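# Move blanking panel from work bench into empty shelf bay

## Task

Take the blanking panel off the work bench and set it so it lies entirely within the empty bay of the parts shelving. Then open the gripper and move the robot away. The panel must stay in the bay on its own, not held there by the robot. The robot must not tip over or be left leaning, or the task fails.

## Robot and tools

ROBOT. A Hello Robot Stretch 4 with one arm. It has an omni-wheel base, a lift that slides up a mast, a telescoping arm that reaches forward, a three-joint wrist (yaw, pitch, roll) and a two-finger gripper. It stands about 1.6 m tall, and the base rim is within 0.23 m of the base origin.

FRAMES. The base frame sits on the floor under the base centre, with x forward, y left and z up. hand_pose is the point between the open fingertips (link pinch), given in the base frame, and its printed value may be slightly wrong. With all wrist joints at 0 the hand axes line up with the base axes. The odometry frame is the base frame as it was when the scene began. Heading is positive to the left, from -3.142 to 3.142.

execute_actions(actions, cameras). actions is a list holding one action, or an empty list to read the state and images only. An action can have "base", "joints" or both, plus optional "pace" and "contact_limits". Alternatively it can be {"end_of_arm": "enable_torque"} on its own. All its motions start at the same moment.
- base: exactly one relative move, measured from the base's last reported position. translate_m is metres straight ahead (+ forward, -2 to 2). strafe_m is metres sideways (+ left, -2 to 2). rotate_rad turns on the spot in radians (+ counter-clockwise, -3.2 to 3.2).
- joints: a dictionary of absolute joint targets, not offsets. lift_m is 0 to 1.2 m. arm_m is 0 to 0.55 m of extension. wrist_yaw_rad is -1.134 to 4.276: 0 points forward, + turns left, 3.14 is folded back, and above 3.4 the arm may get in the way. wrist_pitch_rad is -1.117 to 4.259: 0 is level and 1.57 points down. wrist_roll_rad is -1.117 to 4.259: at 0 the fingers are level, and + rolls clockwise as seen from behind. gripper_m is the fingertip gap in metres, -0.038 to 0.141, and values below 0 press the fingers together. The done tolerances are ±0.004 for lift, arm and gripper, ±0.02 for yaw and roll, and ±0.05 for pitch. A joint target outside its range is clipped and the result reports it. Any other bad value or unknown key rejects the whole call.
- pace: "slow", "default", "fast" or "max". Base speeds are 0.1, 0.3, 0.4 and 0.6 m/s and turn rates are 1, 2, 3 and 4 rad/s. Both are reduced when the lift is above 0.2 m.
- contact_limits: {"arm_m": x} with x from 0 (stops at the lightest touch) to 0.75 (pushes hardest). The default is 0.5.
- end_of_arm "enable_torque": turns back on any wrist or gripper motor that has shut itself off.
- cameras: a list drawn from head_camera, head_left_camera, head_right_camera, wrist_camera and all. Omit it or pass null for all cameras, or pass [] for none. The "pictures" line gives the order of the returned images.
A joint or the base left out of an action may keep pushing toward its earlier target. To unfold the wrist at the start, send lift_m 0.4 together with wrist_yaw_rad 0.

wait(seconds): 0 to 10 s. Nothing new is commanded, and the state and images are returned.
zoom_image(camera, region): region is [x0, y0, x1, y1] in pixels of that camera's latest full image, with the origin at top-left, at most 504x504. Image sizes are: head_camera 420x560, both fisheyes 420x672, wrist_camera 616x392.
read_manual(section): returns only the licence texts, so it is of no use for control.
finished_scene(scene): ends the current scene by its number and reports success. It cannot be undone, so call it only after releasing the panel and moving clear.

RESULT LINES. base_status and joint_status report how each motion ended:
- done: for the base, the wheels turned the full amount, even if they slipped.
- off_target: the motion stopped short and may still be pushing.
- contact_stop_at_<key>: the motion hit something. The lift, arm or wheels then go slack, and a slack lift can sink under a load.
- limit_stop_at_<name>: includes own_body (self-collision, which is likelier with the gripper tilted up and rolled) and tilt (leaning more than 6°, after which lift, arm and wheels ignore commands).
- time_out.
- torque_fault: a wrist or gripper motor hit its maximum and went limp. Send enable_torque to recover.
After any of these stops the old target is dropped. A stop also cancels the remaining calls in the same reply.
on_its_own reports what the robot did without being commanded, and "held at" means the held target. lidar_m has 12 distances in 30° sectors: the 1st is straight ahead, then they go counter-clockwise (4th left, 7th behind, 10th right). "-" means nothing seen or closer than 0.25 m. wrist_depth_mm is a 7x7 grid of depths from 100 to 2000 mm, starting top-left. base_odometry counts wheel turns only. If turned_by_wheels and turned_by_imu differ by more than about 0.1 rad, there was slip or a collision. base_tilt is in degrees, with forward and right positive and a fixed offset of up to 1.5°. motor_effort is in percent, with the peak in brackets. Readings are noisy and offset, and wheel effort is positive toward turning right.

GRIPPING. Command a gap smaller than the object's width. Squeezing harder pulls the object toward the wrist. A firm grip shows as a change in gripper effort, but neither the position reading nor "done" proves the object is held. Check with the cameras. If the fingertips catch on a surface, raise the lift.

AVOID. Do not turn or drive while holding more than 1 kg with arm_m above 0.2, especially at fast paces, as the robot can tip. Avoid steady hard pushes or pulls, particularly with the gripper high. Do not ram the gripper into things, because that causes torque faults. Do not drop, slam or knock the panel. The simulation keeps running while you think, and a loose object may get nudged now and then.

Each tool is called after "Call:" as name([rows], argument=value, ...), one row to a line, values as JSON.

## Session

Call:
execute_actions([
  {"joints":{"lift_m":0.5,"wrist_yaw_rad":0}},
], cameras=["head_camera","head_left_camera"])

Scene clock: 2.43 s.
base_odometry: x=+0.000 y=+0.000 heading=+0.000 (m, m, rad; odometry frame)
turned_by_wheels: +0.000 (rad since the last result)
turned_by_imu: +0.001 (rad since the last result)
base_tilt: forward=-0.3 right=+0.4 (deg)
lidar_m: 1.83 0.89 0.84 0.90 1.86 1.83 2.27 1.67 1.62 1.52 1.84 2.10
base_status: not commanded
joint_positions: lift_m=+0.500 arm_m=-0.001 wrist_yaw_rad=+0.001 wrist_pitch_rad=+0.016 wrist_roll_rad=-0.011 gripper_m=+0.057
joint_status: all done
motor_effort: lift_m=+23(23) arm_m=-1(2) wrist_yaw_rad=-1(10) wrist_pitch_rad=-8(6) wrist_roll_rad=-2(3) gripper_m=-4(2) wheel_0=+0(0) wheel_1=+1(1) wheel_2=+0(0) (%)
hand_pose: x=+0.4579 y=-0.0873 z=+0.6735 quat_wxyz=(+1.000, -0.005, +0.008, +0.000) (m; base frame)
wrist_depth_mm: 1708 - - 1808 1808 1661 1499 / 1708 - - - 1921 1661 1499 / 1661 - - - 1921 1708 1499 / 1756 - - - 1863 1661 1499 / 1661 - - - 1921 1708 1499 / 1661 1983 196 1756 1756 1708 1464 / 1430 1366 1499 109 1397 1464 1430
pictures: head_camera, head_left_camera
Images, in order (width x height): head_camera 420x560, head_left_camera 420x672.

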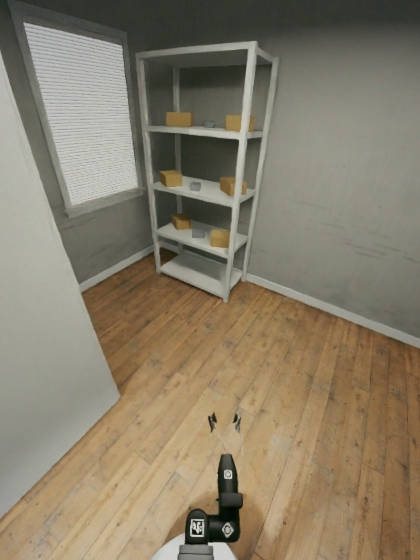

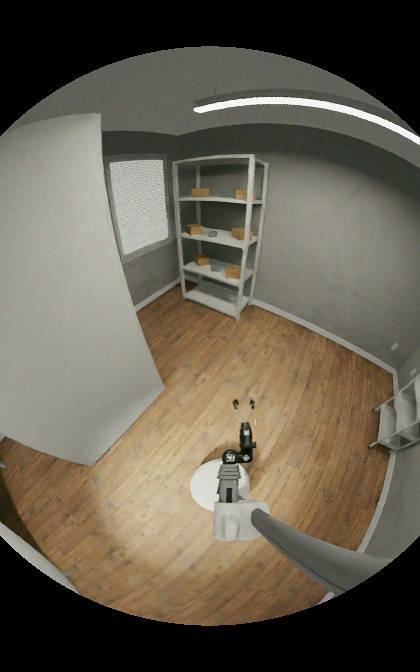

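Call:
execute_actions([
  {"base":{"rotate_rad":3.1},"pace":"fast"},
], cameras=["head_camera"])

Scene clock: 6.63 s.
base_odometry: x=+0.000 y=+0.000 heading=+3.100 (m, m, rad; odometry frame)
turned_by_wheels: +3.100 (rad since the last result)
turned_by_imu: +3.097 (rad since the last result)
base_tilt: forward=-0.2 right=+0.2 (deg)
lidar_m: 2.31 1.72 1.62 1.53 1.77 2.10 1.83 0.87 0.82 0.89 1.88 1.82
base_status: done
joint_positions: lift_m=+0.500 arm_m=-0.001 wrist_yaw_rad=+0.000 wrist_pitch_rad=+0.016 wrist_roll_rad=-0.011 gripper_m=+0.057
joint_status: not commanded
motor_effort: lift_m=+22(23) arm_m=-2(1) wrist_yaw_rad=+0(0) wrist_pitch_rad=-7(6) wrist_roll_rad=-1(2) gripper_m=-3(3) wheel_0=-2(13) wheel_1=+0(9) wheel_2=+0(13) (%)
hand_pose: x=+0.4579 y=-0.0874 z=+0.6737 quat_wxyz=(+1.000, -0.005, +0.008, +0.000) (m; base frame)
wrist_depth_mm: 1366 1661 - - - - 1863 / 1397 1661 - - - - 1863 / 1430 1661 - - - - 1808 / 1430 1661 - - - - 1921 / 1397 1708 - - - - 1921 / 1397 1661 195 - 1808 - 1863 / 1366 1336 1499 109 1397 1397 1430
pictures: head_camera
Images, in order (width x height): head_camera 420x560.

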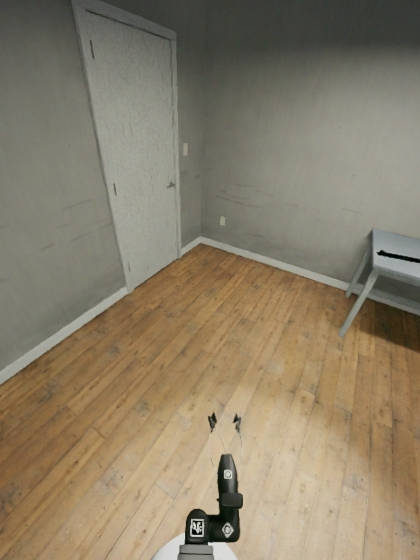

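Call:
execute_actions([
  {"base":{"rotate_rad":-0.6},"pace":"fast"},
], cameras=["head_camera"])

Scene clock: 9.07 s.
base_odometry: x=+0.000 y=+0.000 heading=+2.500 (m, m, rad; odometry frame)
turned_by_wheels: -0.600 (rad since the last result)
turned_by_imu: -0.598 (rad since the last result)
base_tilt: forward=-0.2 right=+0.3 (deg)
lidar_m: 1.82 2.51 1.76 1.64 1.53 1.62 2.11 1.84 0.90 0.84 0.88 1.93
base_status: done
joint_positions: lift_m=+0.500 arm_m=-0.001 wrist_yaw_rad=+0.000 wrist_pitch_rad=+0.016 wrist_roll_rad=-0.011 gripper_m=+0.057
joint_status: not commanded
motor_effort: lift_m=+21(21) arm_m=-1(1) wrist_yaw_rad=+1(0) wrist_pitch_rad=-7(7) wrist_roll_rad=-1(1) gripper_m=-3(2) wheel_0=+2(10) wheel_1=+0(9) wheel_2=-1(10) (%)
hand_pose: x=+0.4579 y=-0.0874 z=+0.6737 quat_wxyz=(+1.000, -0.005, +0.008, +0.000) (m; base frame)
wrist_depth_mm: - - - - - - - / - - - - - - - / - - - - - - - / - - - - - - - / - - - - - - - / 1983 - 195 1983 1618 - 1808 / 1397 1336 1499 109 1430 1430 1499
pictures: head_camera
Images, in order (width x height): head_camera 420x560.

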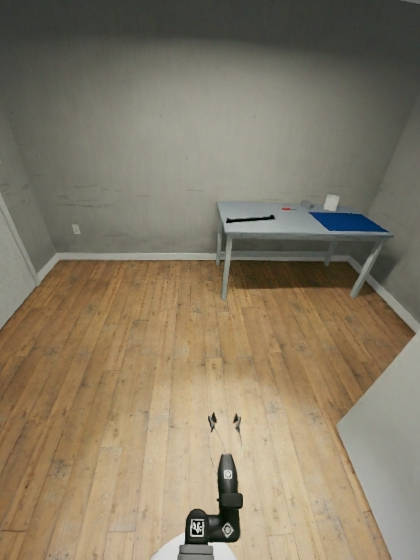

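Call:
execute_actions([
  {"base":{"translate_m":1.4},"joints":{"lift_m":1.0,"wrist_pitch_rad":1.5,"arm_m":0.2,"gripper_m":0.1,"wrist_yaw_rad":1.57},"pace":"fast"},
], cameras=["head_camera","wrist_camera"])

Scene clock: 19.37 s.
base_odometry: x=-1.122 y=+0.838 heading=+2.500 (m, m, rad; odometry frame)
turned_by_wheels: +0.001 (rad since the last result)
turned_by_imu: +0.001 (rad since the last result)
base_tilt: forward=-0.1 right=+0.3 (deg)
lidar_m: 0.45 1.23 1.62 1.71 1.80 2.31 3.55 1.18 1.07 1.95 0.66 0.44
base_status: done
joint_positions: lift_m=+1.000 arm_m=+0.199 wrist_yaw_rad=+1.570 wrist_pitch_rad=+1.500 wrist_roll_rad=-0.011 gripper_m=+0.100
joint_status: all done
motor_effort: lift_m=+22(25) arm_m=+4(6) wrist_yaw_rad=+1(8) wrist_pitch_rad=+1(5) wrist_roll_rad=-2(0) gripper_m=-2(5) wheel_0=+2(4) wheel_1=+2(8) wheel_2=+3(15) (%)
hand_pose: x=+0.4575 y=+0.0203 z=+0.8903 quat_wxyz=(+0.515, -0.484, +0.479, +0.520) (m; base frame)
wrist_depth_mm: 1118 1138 1118 1138 1160 1138 1008 / 1118 1118 1118 1182 1118 1118 1008 / 1118 1138 1098 1098 1138 1118 1008 / 1118 891 1118 1118 1118 1118 1008 / 1118 891 1098 1118 1098 1118 1008 / 1078 878 1078 1078 198 1078 917 / 1060 1078 1078 109 1098 1078 931
pictures: head_camera, wrist_camera
Images, in order (width x height): head_camera 420x560, wrist_camera 616x392.

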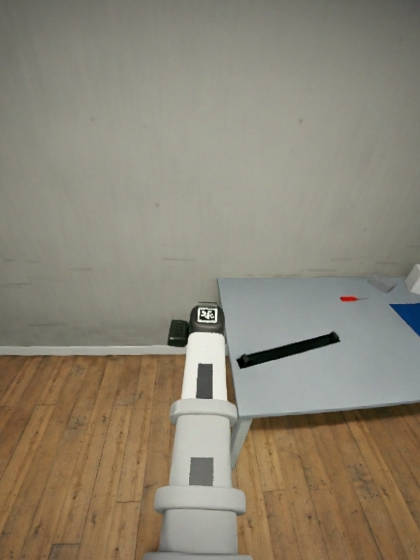

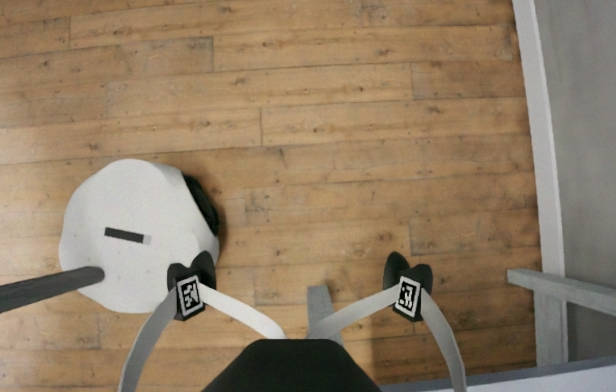

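Call:
execute_actions([
  {"base":{"strafe_m":-0.4},"joints":{"arm_m":0.3,"wrist_yaw_rad":1.85}},
], cameras=["head_camera","wrist_camera"])

Scene clock: 24.67 s.
base_odometry: x=-0.883 y=+1.158 heading=+2.501 (m, m, rad; odometry frame)
turned_by_wheels: +0.000 (rad since the last result)
turned_by_imu: +0.001 (rad since the last result)
base_tilt: forward=-0.1 right=+0.4 (deg)
lidar_m: 0.42 0.45 1.68 2.13 2.19 2.83 3.50 0.81 0.95 1.55 0.70 0.46
base_status: done
joint_positions: lift_m=+1.000 arm_m=+0.299 wrist_yaw_rad=+1.850 wrist_pitch_rad=+1.500 wrist_roll_rad=-0.011 gripper_m=+0.100
joint_status: all done
motor_effort: lift_m=+22(23) arm_m=+5(4) wrist_yaw_rad=+2(7) wrist_pitch_rad=+0(0) wrist_roll_rad=+1(1) gripper_m=-2(1) wheel_0=+3(6) wheel_1=-1(14) wheel_2=+0(0) (%)
hand_pose: x=+0.5485 y=+0.0437 z=+0.8903 quat_wxyz=(+0.438, -0.547, +0.407, +0.586) (m; base frame)
wrist_depth_mm: 1118 1098 1160 364 1138 1160 1160 / 1138 1138 1118 362 357 359 366 / 1118 917 1078 355 357 359 362 / 878 904 946 355 353 355 353 / 1098 917 349 353 353 349 351 / 1078 1098 345 347 198 349 345 / 1060 1098 345 109 343 345 345
pictures: head_camera, wrist_camera
Images, in order (width x height): head_camera 420x560, wrist_camera 616x392.

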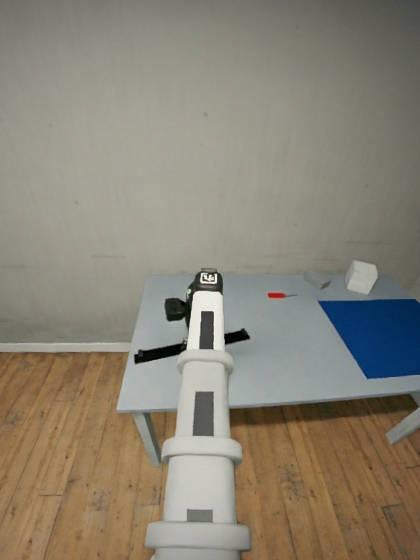

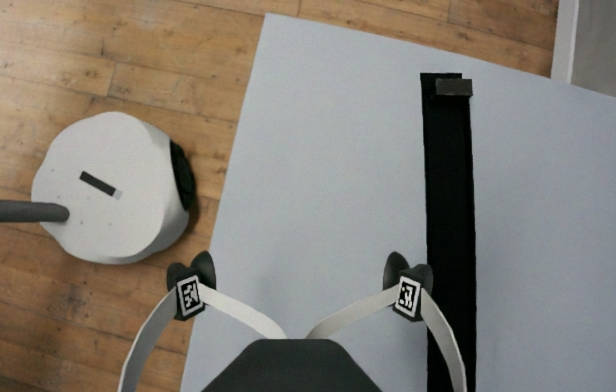

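Call:
execute_actions([
  {"joints":{"arm_m":0.45}},
], cameras=["wrist_camera"])

Scene clock: 28.43 s.
base_odometry: x=-0.883 y=+1.158 heading=+2.501 (m, m, rad; odometry frame)
turned_by_wheels: +0.000 (rad since the last result)
turned_by_imu: +0.002 (rad since the last result)
base_tilt: forward=+0.0 right=+0.5 (deg)
lidar_m: 0.42 0.45 1.66 2.14 2.20 2.83 3.51 0.81 0.95 1.54 0.72 0.48
base_status: not commanded
joint_positions: lift_m=+1.000 arm_m=+0.449 wrist_yaw_rad=+1.850 wrist_pitch_rad=+1.500 wrist_roll_rad=-0.011 gripper_m=+0.100
joint_status: all done
motor_effort: lift_m=+22(22) arm_m=+5(5) wrist_yaw_rad=+1(1) wrist_pitch_rad=+0(0) wrist_roll_rad=+1(1) gripper_m=+0(3) wheel_0=+3(2) wheel_1=-1(1) wheel_2=+0(0) (%)
hand_pose: x=+0.6984 y=+0.0437 z=+0.8903 quat_wxyz=(+0.438, -0.547, +0.407, +0.586) (m; base frame)
wrist_depth_mm: 1118 364 362 366 364 1118 976 / 1138 362 359 362 359 359 362 / 904 359 357 357 357 357 355 / 891 351 351 349 353 353 355 / 891 349 349 349 353 353 351 / 349 347 345 343 197 347 347 / 347 342 343 109 343 345 345
pictures: wrist_camera
Images, in order (width x height): wrist_camera 616x392.

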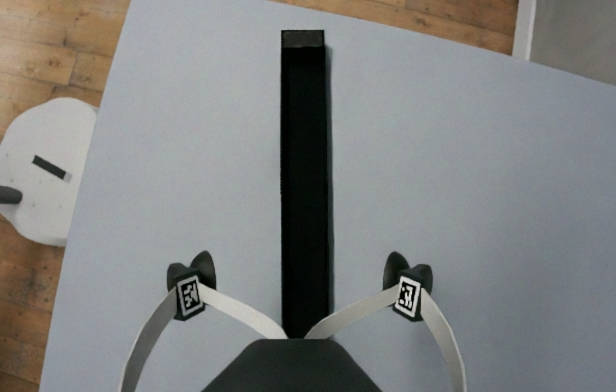

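Call:
execute_actions([
  {"joints":{"lift_m":0.893}},
], cameras=[])

Call:
execute_actions([
  {"joints":{"gripper_m":0.0}},
], cameras=[])

Call:
execute_actions([
  {"joints":{"lift_m":1.05}},
], cameras=["wrist_camera"])

Scene clock: 32.10 s.
base_odometry: x=-0.883 y=+1.158 heading=+2.501 (m, m, rad; odometry frame)
turned_by_wheels: +0.000 (rad since the last result)
turned_by_imu: +0.002 (rad since the last result)
base_tilt: forward=-0.3 right=+0.3 (deg)
lidar_m: 0.42 0.46 1.63 2.12 2.22 2.85 3.51 0.79 0.93 1.54 0.71 0.47
base_status: not commanded
joint_positions: lift_m=+0.893 arm_m=+0.449 wrist_yaw_rad=+1.850 wrist_pitch_rad=+1.500 wrist_roll_rad=-0.011 gripper_m=+0.100
joint_status: all done
motor_effort: lift_m=+17(20) arm_m=+5(5) wrist_yaw_rad=+2(1) wrist_pitch_rad=+0(1) wrist_roll_rad=+0(1) gripper_m=-2(2) wheel_0=+3(3) wheel_1=-1(1) wheel_2=+0(0) (%)
hand_pose: x=+0.6984 y=+0.0437 z=+0.7837 quat_wxyz=(+0.438, -0.547, +0.407, +0.586) (m; base frame)
wrist_depth_mm: 255 256 254 251 254 256 256 / 253 251 252 250 253 253 254 / 250 250 251 248 251 251 251 / 247 249 249 246 247 250 248 / 245 245 247 243 246 246 247 / 242 243 242 241 196 243 244 / 240 240 240 109 242 241 242
pictures: none
No camera images: the call's "cameras" was empty. Leave "cameras" out to get every camera's image.

Scene clock: 33.90 s.
base_odometry: x=-0.883 y=+1.158 heading=+2.501 (m, m, rad; odometry frame)
turned_by_wheels: +0.000 (rad since the last result)
turned_by_imu: +0.001 (rad since the last result)
base_tilt: forward=-0.2 right=+0.2 (deg)
lidar_m: 0.43 0.44 1.65 2.12 2.19 2.86 3.51 0.82 0.95 1.56 0.70 0.45
base_status: not commanded
joint_positions: lift_m=+0.893 arm_m=+0.449 wrist_yaw_rad=+1.850 wrist_pitch_rad=+1.500 wrist_roll_rad=-0.011 gripper_m=+0.000
joint_status: all done
motor_effort: lift_m=+17(17) arm_m=+5(5) wrist_yaw_rad=+1(1) wrist_pitch_rad=+0(1) wrist_roll_rad=+0(1) gripper_m=-19(23) wheel_0=+3(3) wheel_1=-1(1) wheel_2=+0(0) (%)
hand_pose: x=+0.6985 y=+0.0437 z=+0.7837 quat_wxyz=(+0.438, -0.547, +0.407, +0.586) (m; base frame)
wrist_depth_mm: 254 255 254 243 254 255 256 / 251 252 252 241 252 253 253 / 248 249 250 237 249 251 250 / 247 249 248 236 249 249 248 / 244 245 243 235 246 246 246 / 241 241 186 234 182 244 241 / 239 240 241 109 241 241 242
pictures: none
No camera images: the call's "cameras" was empty. Leave "cameras" out to get every camera's image.

Scene clock: 35.63 s.
base_odometry: x=-0.883 y=+1.158 heading=+2.501 (m, m, rad; odometry frame)
turned_by_wheels: +0.000 (rad since the last result)
turned_by_imu: +0.001 (rad since the last result)
base_tilt: forward=-0.1 right=+0.2 (deg)
lidar_m: 0.42 0.45 1.66 2.12 2.20 2.82 3.53 0.80 0.98 1.55 0.69 0.49
base_status: not commanded
joint_positions: lift_m=+1.050 arm_m=+0.449 wrist_yaw_rad=+1.850 wrist_pitch_rad=+1.500 wrist_roll_rad=-0.011 gripper_m=+0.000
joint_status: all done
motor_effort: lift_m=+23(24) arm_m=+5(5) wrist_yaw_rad=+1(1) wrist_pitch_rad=+1(1) wrist_roll_rad=-3(0) gripper_m=-22(18) wheel_0=+3(3) wheel_1=-1(1) wheel_2=+0(0) (%)
hand_pose: x=+0.6985 y=+0.0437 z=+0.9402 quat_wxyz=(+0.438, -0.547, +0.407, +0.586) (m; base frame)
wrist_depth_mm: 1160 1160 415 243 1205 1205 960 / 1182 1182 410 240 415 413 831 / 960 407 407 237 402 407 407 / 946 404 404 236 404 402 407 / 1138 402 399 235 402 402 402 / 1118 394 187 232 183 394 399 / 1118 392 392 109 399 394 394
pictures: wrist_camera
Images, in order (width x height): wrist_camera 616x392.

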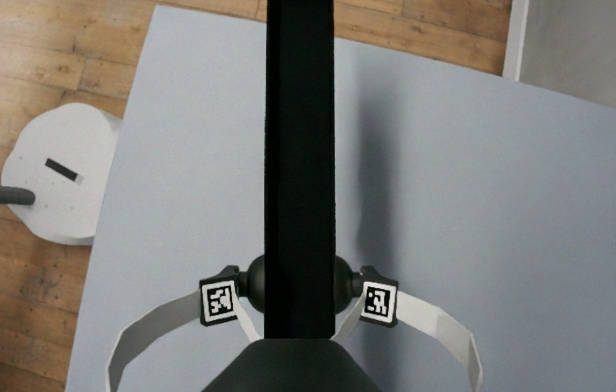

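Call:
execute_actions([
  {"base":{"strafe_m":0.45},"joints":{"arm_m":0.1,"wrist_yaw_rad":0,"wrist_pitch_rad":0,"wrist_roll_rad":1.57},"pace":"fast"},
], cameras=[])

Call:
execute_actions([
  {"base":{"translate_m":-1.5},"pace":"fast"},
], cameras=[])

Call:
execute_actions([
  {"base":{"rotate_rad":-2.7}},
], cameras=["head_camera"])

Scene clock: 42.27 s.
base_odometry: x=-1.152 y=+0.798 heading=+2.500 (m, m, rad; odometry frame)
turned_by_wheels: +0.000 (rad since the last result)
turned_by_imu: +0.005 (rad since the last result)
base_tilt: forward=+0.0 right=+0.5 (deg)
lidar_m: 0.50 0.52 1.61 1.67 1.75 2.27 3.54 1.23 1.10 1.99 0.63 0.46
base_status: done
joint_positions: lift_m=+1.050 arm_m=+0.101 wrist_yaw_rad=+0.000 wrist_pitch_rad=+0.004 wrist_roll_rad=+1.569 gripper_m=+0.000
joint_status: all done
motor_effort: lift_m=+22(23) arm_m=-5(5) wrist_yaw_rad=-1(5) wrist_pitch_rad=-11(18) wrist_roll_rad=+1(4) gripper_m=-20(21) wheel_0=-2(11) wheel_1=+0(15) wheel_2=+0(1) (%)
hand_pose: x=+0.5603 y=-0.0873 z=+1.2269 quat_wxyz=(+0.708, +0.707, +0.001, -0.001) (m; base frame)
wrist_depth_mm: 904 917 917 244 904 904 627 / 878 904 917 241 904 891 621 / 904 891 904 239 904 891 621 / 891 904 917 236 904 891 891 / 891 891 891 233 904 917 878 / 878 891 188 231 184 891 891 / 878 891 866 109 878 891 866
pictures: none
No camera images: the call's "cameras" was empty. Leave "cameras" out to get every camera's image.

Scene clock: 48.10 s.
base_odometry: x=+0.050 y=-0.100 heading=+2.500 (m, m, rad; odometry frame)
turned_by_wheels: +0.000 (rad since the last result)
turned_by_imu: +0.005 (rad since the last result)
base_tilt: forward=-0.2 right=+0.3 (deg)
lidar_m: 0.52 0.51 1.69 1.58 1.41 1.60 2.02 1.76 2.04 0.89 0.91 0.56
base_status: done
joint_positions: lift_m=+1.050 arm_m=+0.101 wrist_yaw_rad=+0.000 wrist_pitch_rad=+0.004 wrist_roll_rad=+1.569 gripper_m=+0.000
joint_status: not commanded
motor_effort: lift_m=+22(22) arm_m=-5(5) wrist_yaw_rad=+0(0) wrist_pitch_rad=-11(11) wrist_roll_rad=+1(2) gripper_m=-20(19) wheel_0=-3(8) wheel_1=-2(8) wheel_2=+2(11) (%)
hand_pose: x=+0.5603 y=-0.0874 z=+1.2269 quat_wxyz=(+0.708, +0.707, +0.001, -0.001) (m; base frame)
wrist_depth_mm: 1430 - - 243 - - 1708 / 1430 - - 241 - - 1537 / 1430 - - 238 - - 1618 / 1255 - - 236 - - 1618 / 1205 - - 235 - - 1618 / 1229 - 189 231 184 - 1537 / 1499 - - 109 - - 1708
pictures: none
No camera images: the call's "cameras" was empty. Leave "cameras" out to get every camera's image.

Scene clock: 51.23 s.
base_odometry: x=+0.050 y=-0.100 heading=-0.199 (m, m, rad; odometry frame)
turned_by_wheels: -2.699 (rad since the last result)
turned_by_imu: -2.694 (rad since the last result)
base_tilt: forward=+0.0 right=+0.2 (deg)
lidar_m: 0.52 0.52 0.91 0.93 1.14 1.96 2.71 1.75 1.56 1.42 1.46 0.56
base_status: done
joint_positions: lift_m=+1.050 arm_m=+0.101 wrist_yaw_rad=+0.000 wrist_pitch_rad=+0.004 wrist_roll_rad=+1.569 gripper_m=+0.000
joint_status: not commanded
motor_effort: lift_m=+23(23) arm_m=-5(5) wrist_yaw_rad=+0(0) wrist_pitch_rad=-11(12) wrist_roll_rad=+1(0) gripper_m=-21(20) wheel_0=+4(5) wheel_1=+4(10) wheel_2=+3(7) (%)
hand_pose: x=+0.5603 y=-0.0874 z=+1.2269 quat_wxyz=(+0.708, +0.707, +0.001, -0.001) (m; base frame)
wrist_depth_mm: 1464 1464 1537 244 1499 1499 1464 / 1499 1576 1576 240 1576 1618 1576 / 1661 1756 1661 238 1708 1661 1576 / 1661 1808 1808 236 1756 1756 1661 / 1661 1921 1863 235 1921 1863 1576 / 1618 1921 189 232 185 1808 1537 / 1618 1921 - 109 - 1708 1618
pictures: head_camera
Images, in order (width x height): head_camera 420x560.

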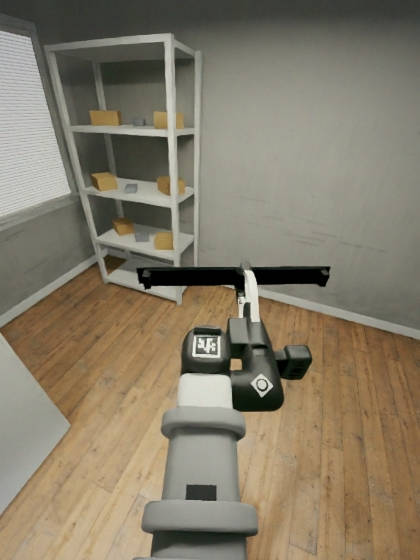

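Call:
execute_actions([
  {"base":{"translate_m":0.9},"joints":{"lift_m":0.4},"pace":"fast"},
], cameras=["head_camera"])

Scene clock: 57.17 s.
base_odometry: x=+0.932 y=-0.278 heading=-0.199 (m, m, rad; odometry frame)
turned_by_wheels: +0.000 (rad since the last result)
turned_by_imu: +0.001 (rad since the last result)
base_tilt: forward=-0.1 right=+0.3 (deg)
lidar_m: 0.53 0.54 1.78 0.88 0.80 1.51 3.34 2.09 1.46 1.50 1.29 0.59
base_status: done
joint_positions: lift_m=+0.400 arm_m=+0.101 wrist_yaw_rad=+0.000 wrist_pitch_rad=+0.004 wrist_roll_rad=+1.569 gripper_m=+0.000
joint_status: all done
motor_effort: lift_m=+19(20) arm_m=-5(5) wrist_yaw_rad=+1(0) wrist_pitch_rad=-11(11) wrist_roll_rad=+3(3) gripper_m=-21(21) wheel_0=+3(11) wheel_1=+2(8) wheel_2=+1(12) (%)
hand_pose: x=+0.5602 y=-0.0874 z=+0.5773 quat_wxyz=(+0.708, +0.707, +0.001, -0.001) (m; base frame)
wrist_depth_mm: 741 741 750 244 750 759 723 / 768 788 778 241 798 788 759 / 831 854 854 238 854 854 788 / 891 904 904 237 891 904 798 / 960 960 946 235 946 931 778 / 1042 931 189 231 184 917 768 / 1118 778 1098 109 1098 854 723
pictures: head_camera
Images, in order (width x height): head_camera 420x560.

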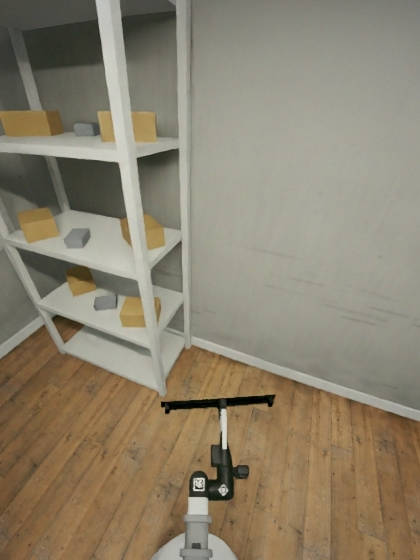

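Call:
execute_actions([
  {"base":{"strafe_m":0.6},"joints":{"lift_m":0.15}},
], cameras=["head_camera","wrist_camera"])

Scene clock: 61.97 s.
base_odometry: x=+1.051 y=+0.311 heading=-0.199 (m, m, rad; odometry frame)
turned_by_wheels: +0.000 (rad since the last result)
turned_by_imu: +0.005 (rad since the last result)
base_tilt: forward=-0.1 right=+0.4 (deg)
lidar_m: 0.52 0.52 1.25 0.52 0.33 0.28 4.09 2.71 2.04 2.06 1.55 0.59
base_status: done
joint_positions: lift_m=+0.150 arm_m=+0.101 wrist_yaw_rad=+0.000 wrist_pitch_rad=+0.004 wrist_roll_rad=+1.569 gripper_m=+0.000
joint_status: all done
motor_effort: lift_m=+18(18) arm_m=-5(5) wrist_yaw_rad=+1(0) wrist_pitch_rad=-11(11) wrist_roll_rad=+2(1) gripper_m=-20(22) wheel_0=-1(11) wheel_1=+0(9) wheel_2=+0(1) (%)
hand_pose: x=+0.5602 y=-0.0874 z=+0.3273 quat_wxyz=(+0.708, +0.707, +0.001, -0.001) (m; base frame)
wrist_depth_mm: 917 904 917 245 917 569 442 / 778 640 634 241 842 549 439 / 842 1025 741 239 976 574 439 / 854 1118 732 236 976 585 442 / 842 1205 732 235 976 627 442 / 854 1078 189 230 183 585 442 / 842 1397 976 109 960 549 445
pictures: head_camera, wrist_camera
Images, in order (width x height): head_camera 420x560, wrist_camera 616x392.

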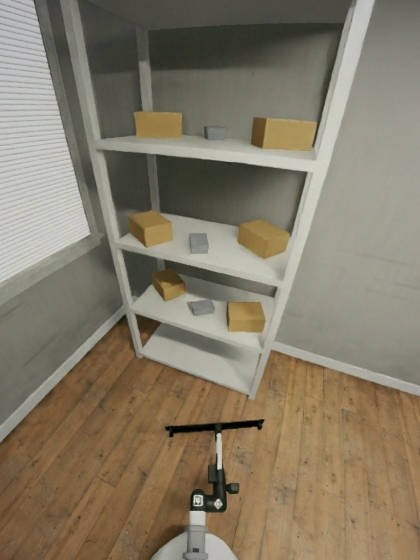

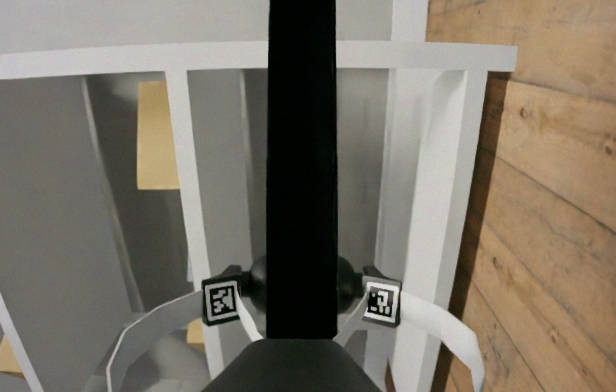

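Call:
execute_actions([
  {"base":{"translate_m":0.4},"joints":{"lift_m":0.0}},
], cameras=["head_camera","wrist_camera"])

Scene clock: 67.30 s.
base_odometry: x=+1.443 y=+0.232 heading=-0.198 (m, m, rad; odometry frame)
turned_by_wheels: +0.000 (rad since the last result)
turned_by_imu: +0.002 (rad since the last result)
base_tilt: forward=-0.3 right=+0.3 (deg)
lidar_m: 0.52 0.64 1.05 1.12 0.72 0.63 0.66 2.84 2.18 1.80 1.13 0.50
base_status: done
joint_positions: lift_m=+0.001 arm_m=+0.101 wrist_yaw_rad=+0.000 wrist_pitch_rad=+0.004 wrist_roll_rad=+1.570 gripper_m=+0.000
joint_status: all done
joint sent to its limit — the command would take lift_m past its lower limit, so that joint was sent only as far as its limit.
motor_effort: lift_m=+18(19) arm_m=-5(5) wrist_yaw_rad=-1(9) wrist_pitch_rad=-11(11) wrist_roll_rad=+3(1) gripper_m=-19(17) wheel_0=+3(8) wheel_1=+2(5) wheel_2=-1(9) (%)
hand_pose: x=+0.5603 y=-0.0873 z=+0.1784 quat_wxyz=(+0.708, +0.707, +0.001, -0.001) (m; base frame)
wrist_depth_mm: 439 597 603 204 375 185 - / 439 621 640 211 379 188 173 / 442 654 683 217 384 191 230 / 442 654 741 223 389 200 245 / 442 661 768 232 389 211 246 / 433 559 186 237 184 225 243 / 433 535 866 109 379 245 241
pictures: head_camera, wrist_camera
Images, in order (width x height): head_camera 420x560, wrist_camera 616x392.

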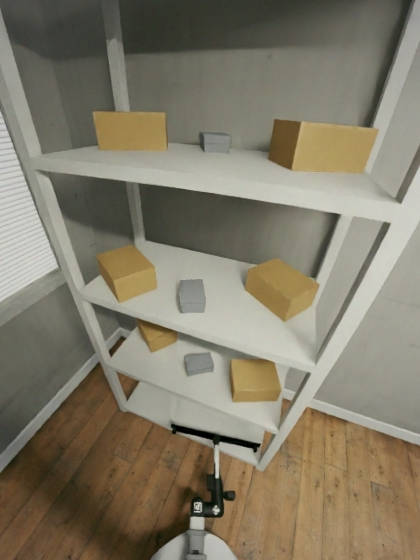

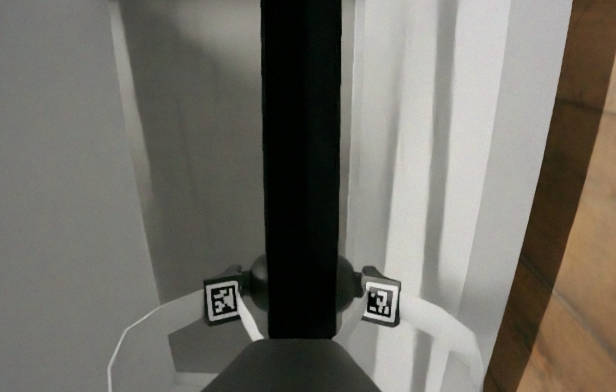

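Call:
execute_actions([
  {"base":{"strafe_m":0.12}},
], cameras=[])

Call:
execute_actions([
  {"joints":{"arm_m":0.3}},
], cameras=["head_camera","wrist_camera"])

Scene clock: 71.30 s.
base_odometry: x=+1.466 y=+0.349 heading=-0.198 (m, m, rad; odometry frame)
turned_by_wheels: +0.000 (rad since the last result)
turned_by_imu: +0.002 (rad since the last result)
base_tilt: forward=-0.1 right=+0.4 (deg)
lidar_m: 0.56 0.68 0.96 1.01 0.70 0.62 0.61 2.98 2.30 1.86 0.65 0.53
base_status: done
joint_positions: lift_m=+0.001 arm_m=+0.101 wrist_yaw_rad=+0.000 wrist_pitch_rad=+0.004 wrist_roll_rad=+1.570 gripper_m=+0.000
joint_status: not commanded
motor_effort: lift_m=+18(18) arm_m=-5(5) wrist_yaw_rad=+0(1) wrist_pitch_rad=-11(11) wrist_roll_rad=+2(1) gripper_m=-20(19) wheel_0=-2(9) wheel_1=+1(13) wheel_2=+0(2) (%)
hand_pose: x=+0.5602 y=-0.0874 z=+0.1784 quat_wxyz=(+0.708, +0.707, +0.001, -0.001) (m; base frame)
wrist_depth_mm: 436 621 647 204 377 201 239 / 442 661 683 211 382 213 241 / 442 661 707 217 382 228 245 / 445 654 759 224 387 245 245 / 445 654 820 231 387 259 245 / 439 564 186 237 185 276 244 / 436 544 946 109 379 290 241
pictures: none
No camera images: the call's "cameras" was empty. Leave "cameras" out to get every camera's image.

Scene clock: 73.00 s.
base_odometry: x=+1.466 y=+0.349 heading=-0.198 (m, m, rad; odometry frame)
turned_by_wheels: +0.000 (rad since the last result)
turned_by_imu: +0.001 (rad since the last result)
base_tilt: forward=-0.2 right=+0.3 (deg)
lidar_m: 0.57 0.72 0.96 0.99 0.70 0.61 0.61 2.98 2.28 1.85 0.63 0.54
base_status: not commanded
joint_positions: lift_m=+0.001 arm_m=+0.299 wrist_yaw_rad=+0.000 wrist_pitch_rad=+0.004 wrist_roll_rad=+1.570 gripper_m=+0.000
joint_status: all done
motor_effort: lift_m=+18(18) arm_m=+5(5) wrist_yaw_rad=+0(0) wrist_pitch_rad=-9(10) wrist_roll_rad=+1(2) gripper_m=-20(20) wheel_0=-2(2) wheel_1=+1(1) wheel_2=+0(0) (%)
hand_pose: x=+0.7585 y=-0.0874 z=+0.1784 quat_wxyz=(+0.708, +0.707, +0.001, -0.001) (m; base frame)
wrist_depth_mm: 459 469 473 204 370 184 - / 439 496 504 210 377 186 - / 442 530 535 217 382 189 - / 449 574 564 224 384 189 141 / 442 603 603 230 384 189 - / 439 564 187 237 184 175 - / 436 549 691 109 379 161 -
pictures: head_camera, wrist_camera
Images, in order (width x height): head_camera 420x560, wrist_camera 616x392.

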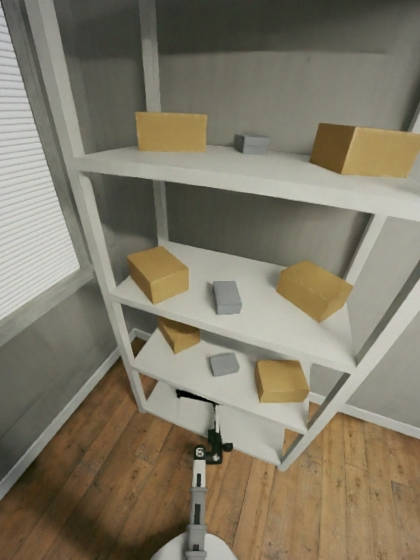

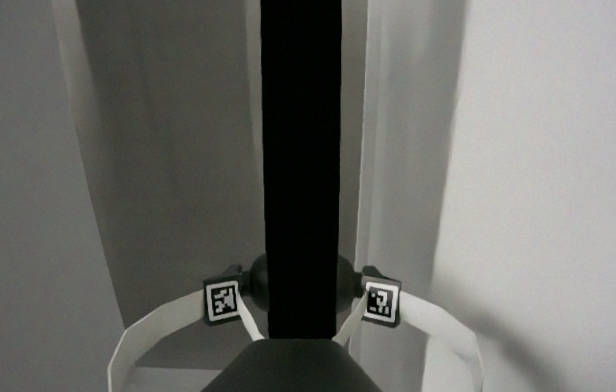

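Call:
execute_actions([
  {"joints":{"gripper_m":0.09}},
], cameras=[])

Call:
execute_actions([
  {"joints":{"arm_m":0.0,"lift_m":0.3},"base":{"translate_m":-0.35},"pace":"fast"},
], cameras=["head_camera","head_left_camera"])

Scene clock: 77.47 s.
base_odometry: x=+1.466 y=+0.349 heading=-0.198 (m, m, rad; odometry frame)
turned_by_wheels: +0.000 (rad since the last result)
turned_by_imu: +0.002 (rad since the last result)
base_tilt: forward=-0.1 right=+0.2 (deg)
lidar_m: 0.54 0.69 0.96 1.01 0.70 0.60 0.61 2.98 2.29 1.85 0.65 0.56
base_status: not commanded
joint_positions: lift_m=+0.001 arm_m=+0.299 wrist_yaw_rad=+0.000 wrist_pitch_rad=+0.003 wrist_roll_rad=+1.570 gripper_m=+0.090
joint_status: all done
motor_effort: lift_m=+18(18) arm_m=+4(5) wrist_yaw_rad=+0(0) wrist_pitch_rad=-8(10) wrist_roll_rad=-2(1) gripper_m=-2(17) wheel_0=-2(2) wheel_1=+1(1) wheel_2=+0(0) (%)
hand_pose: x=+0.7585 y=-0.0874 z=+0.1786 quat_wxyz=(+0.708, +0.707, +0.001, -0.001) (m; base frame)
wrist_depth_mm: 439 469 469 477 375 185 - / 439 496 504 504 379 188 - / 442 530 530 530 384 191 - / 445 569 569 564 387 190 141 / 442 603 603 615 325 190 145 / 436 597 200 640 198 189 - / 436 554 707 109 338 173 -
pictures: none
No camera images: the call's "cameras" was empty. Leave "cameras" out to get every camera's image.

Scene clock: 79.63 s.
base_odometry: x=+1.123 y=+0.418 heading=-0.199 (m, m, rad; odometry frame)
turned_by_wheels: +0.000 (rad since the last result)
turned_by_imu: +0.001 (rad since the last result)
base_tilt: forward=+0.0 right=+0.4 (deg)
lidar_m: 0.88 1.09 1.10 0.53 0.32 0.29 0.29 2.86 2.16 2.19 1.52 0.89
base_status: done
joint_positions: lift_m=+0.300 arm_m=+0.001 wrist_yaw_rad=+0.000 wrist_pitch_rad=+0.002 wrist_roll_rad=+1.570 gripper_m=+0.090
joint_status: all done
motor_effort: lift_m=+22(24) arm_m=-5(6) wrist_yaw_rad=+1(1) wrist_pitch_rad=-7(7) wrist_roll_rad=+1(1) gripper_m=-1(1) wheel_0=-2(8) wheel_1=-1(7) wheel_2=-1(14) (%)
hand_pose: x=+0.4602 y=-0.0875 z=+0.4774 quat_wxyz=(+0.708, +0.707, +0.001, -0.001) (m; base frame)
wrist_depth_mm: 647 960 946 960 991 788 580 / 647 960 1060 1060 1078 778 627 / 691 976 1138 1160 1138 788 640 / 741 976 1229 1182 1229 788 647 / 1205 960 1255 1255 1255 798 654 / 1308 878 200 946 198 820 647 / 1430 878 1464 109 1430 831 654
pictures: head_camera, head_left_camera
Images, in order (width x height): head_camera 420x560, head_left_camera 420x672.

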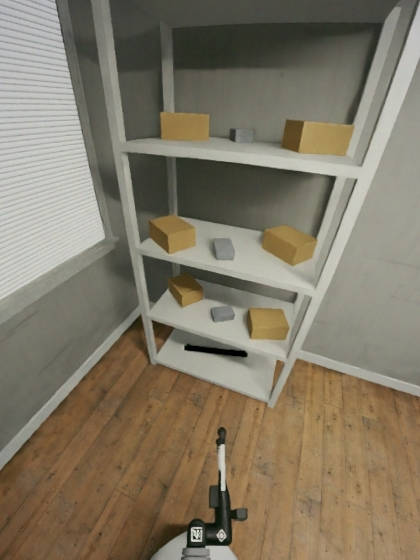

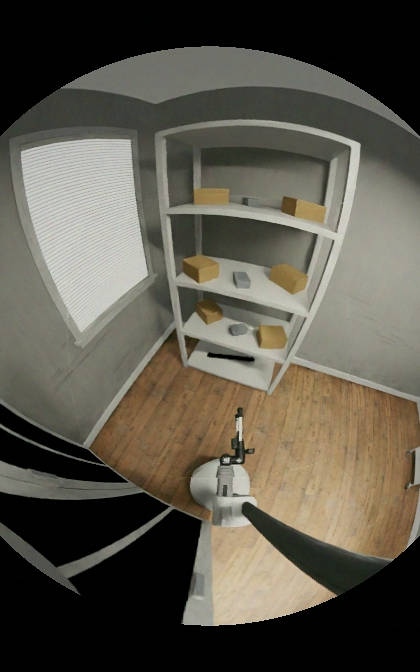

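Call:
finished_scene(scene=2)

The scene is finished: the task was done.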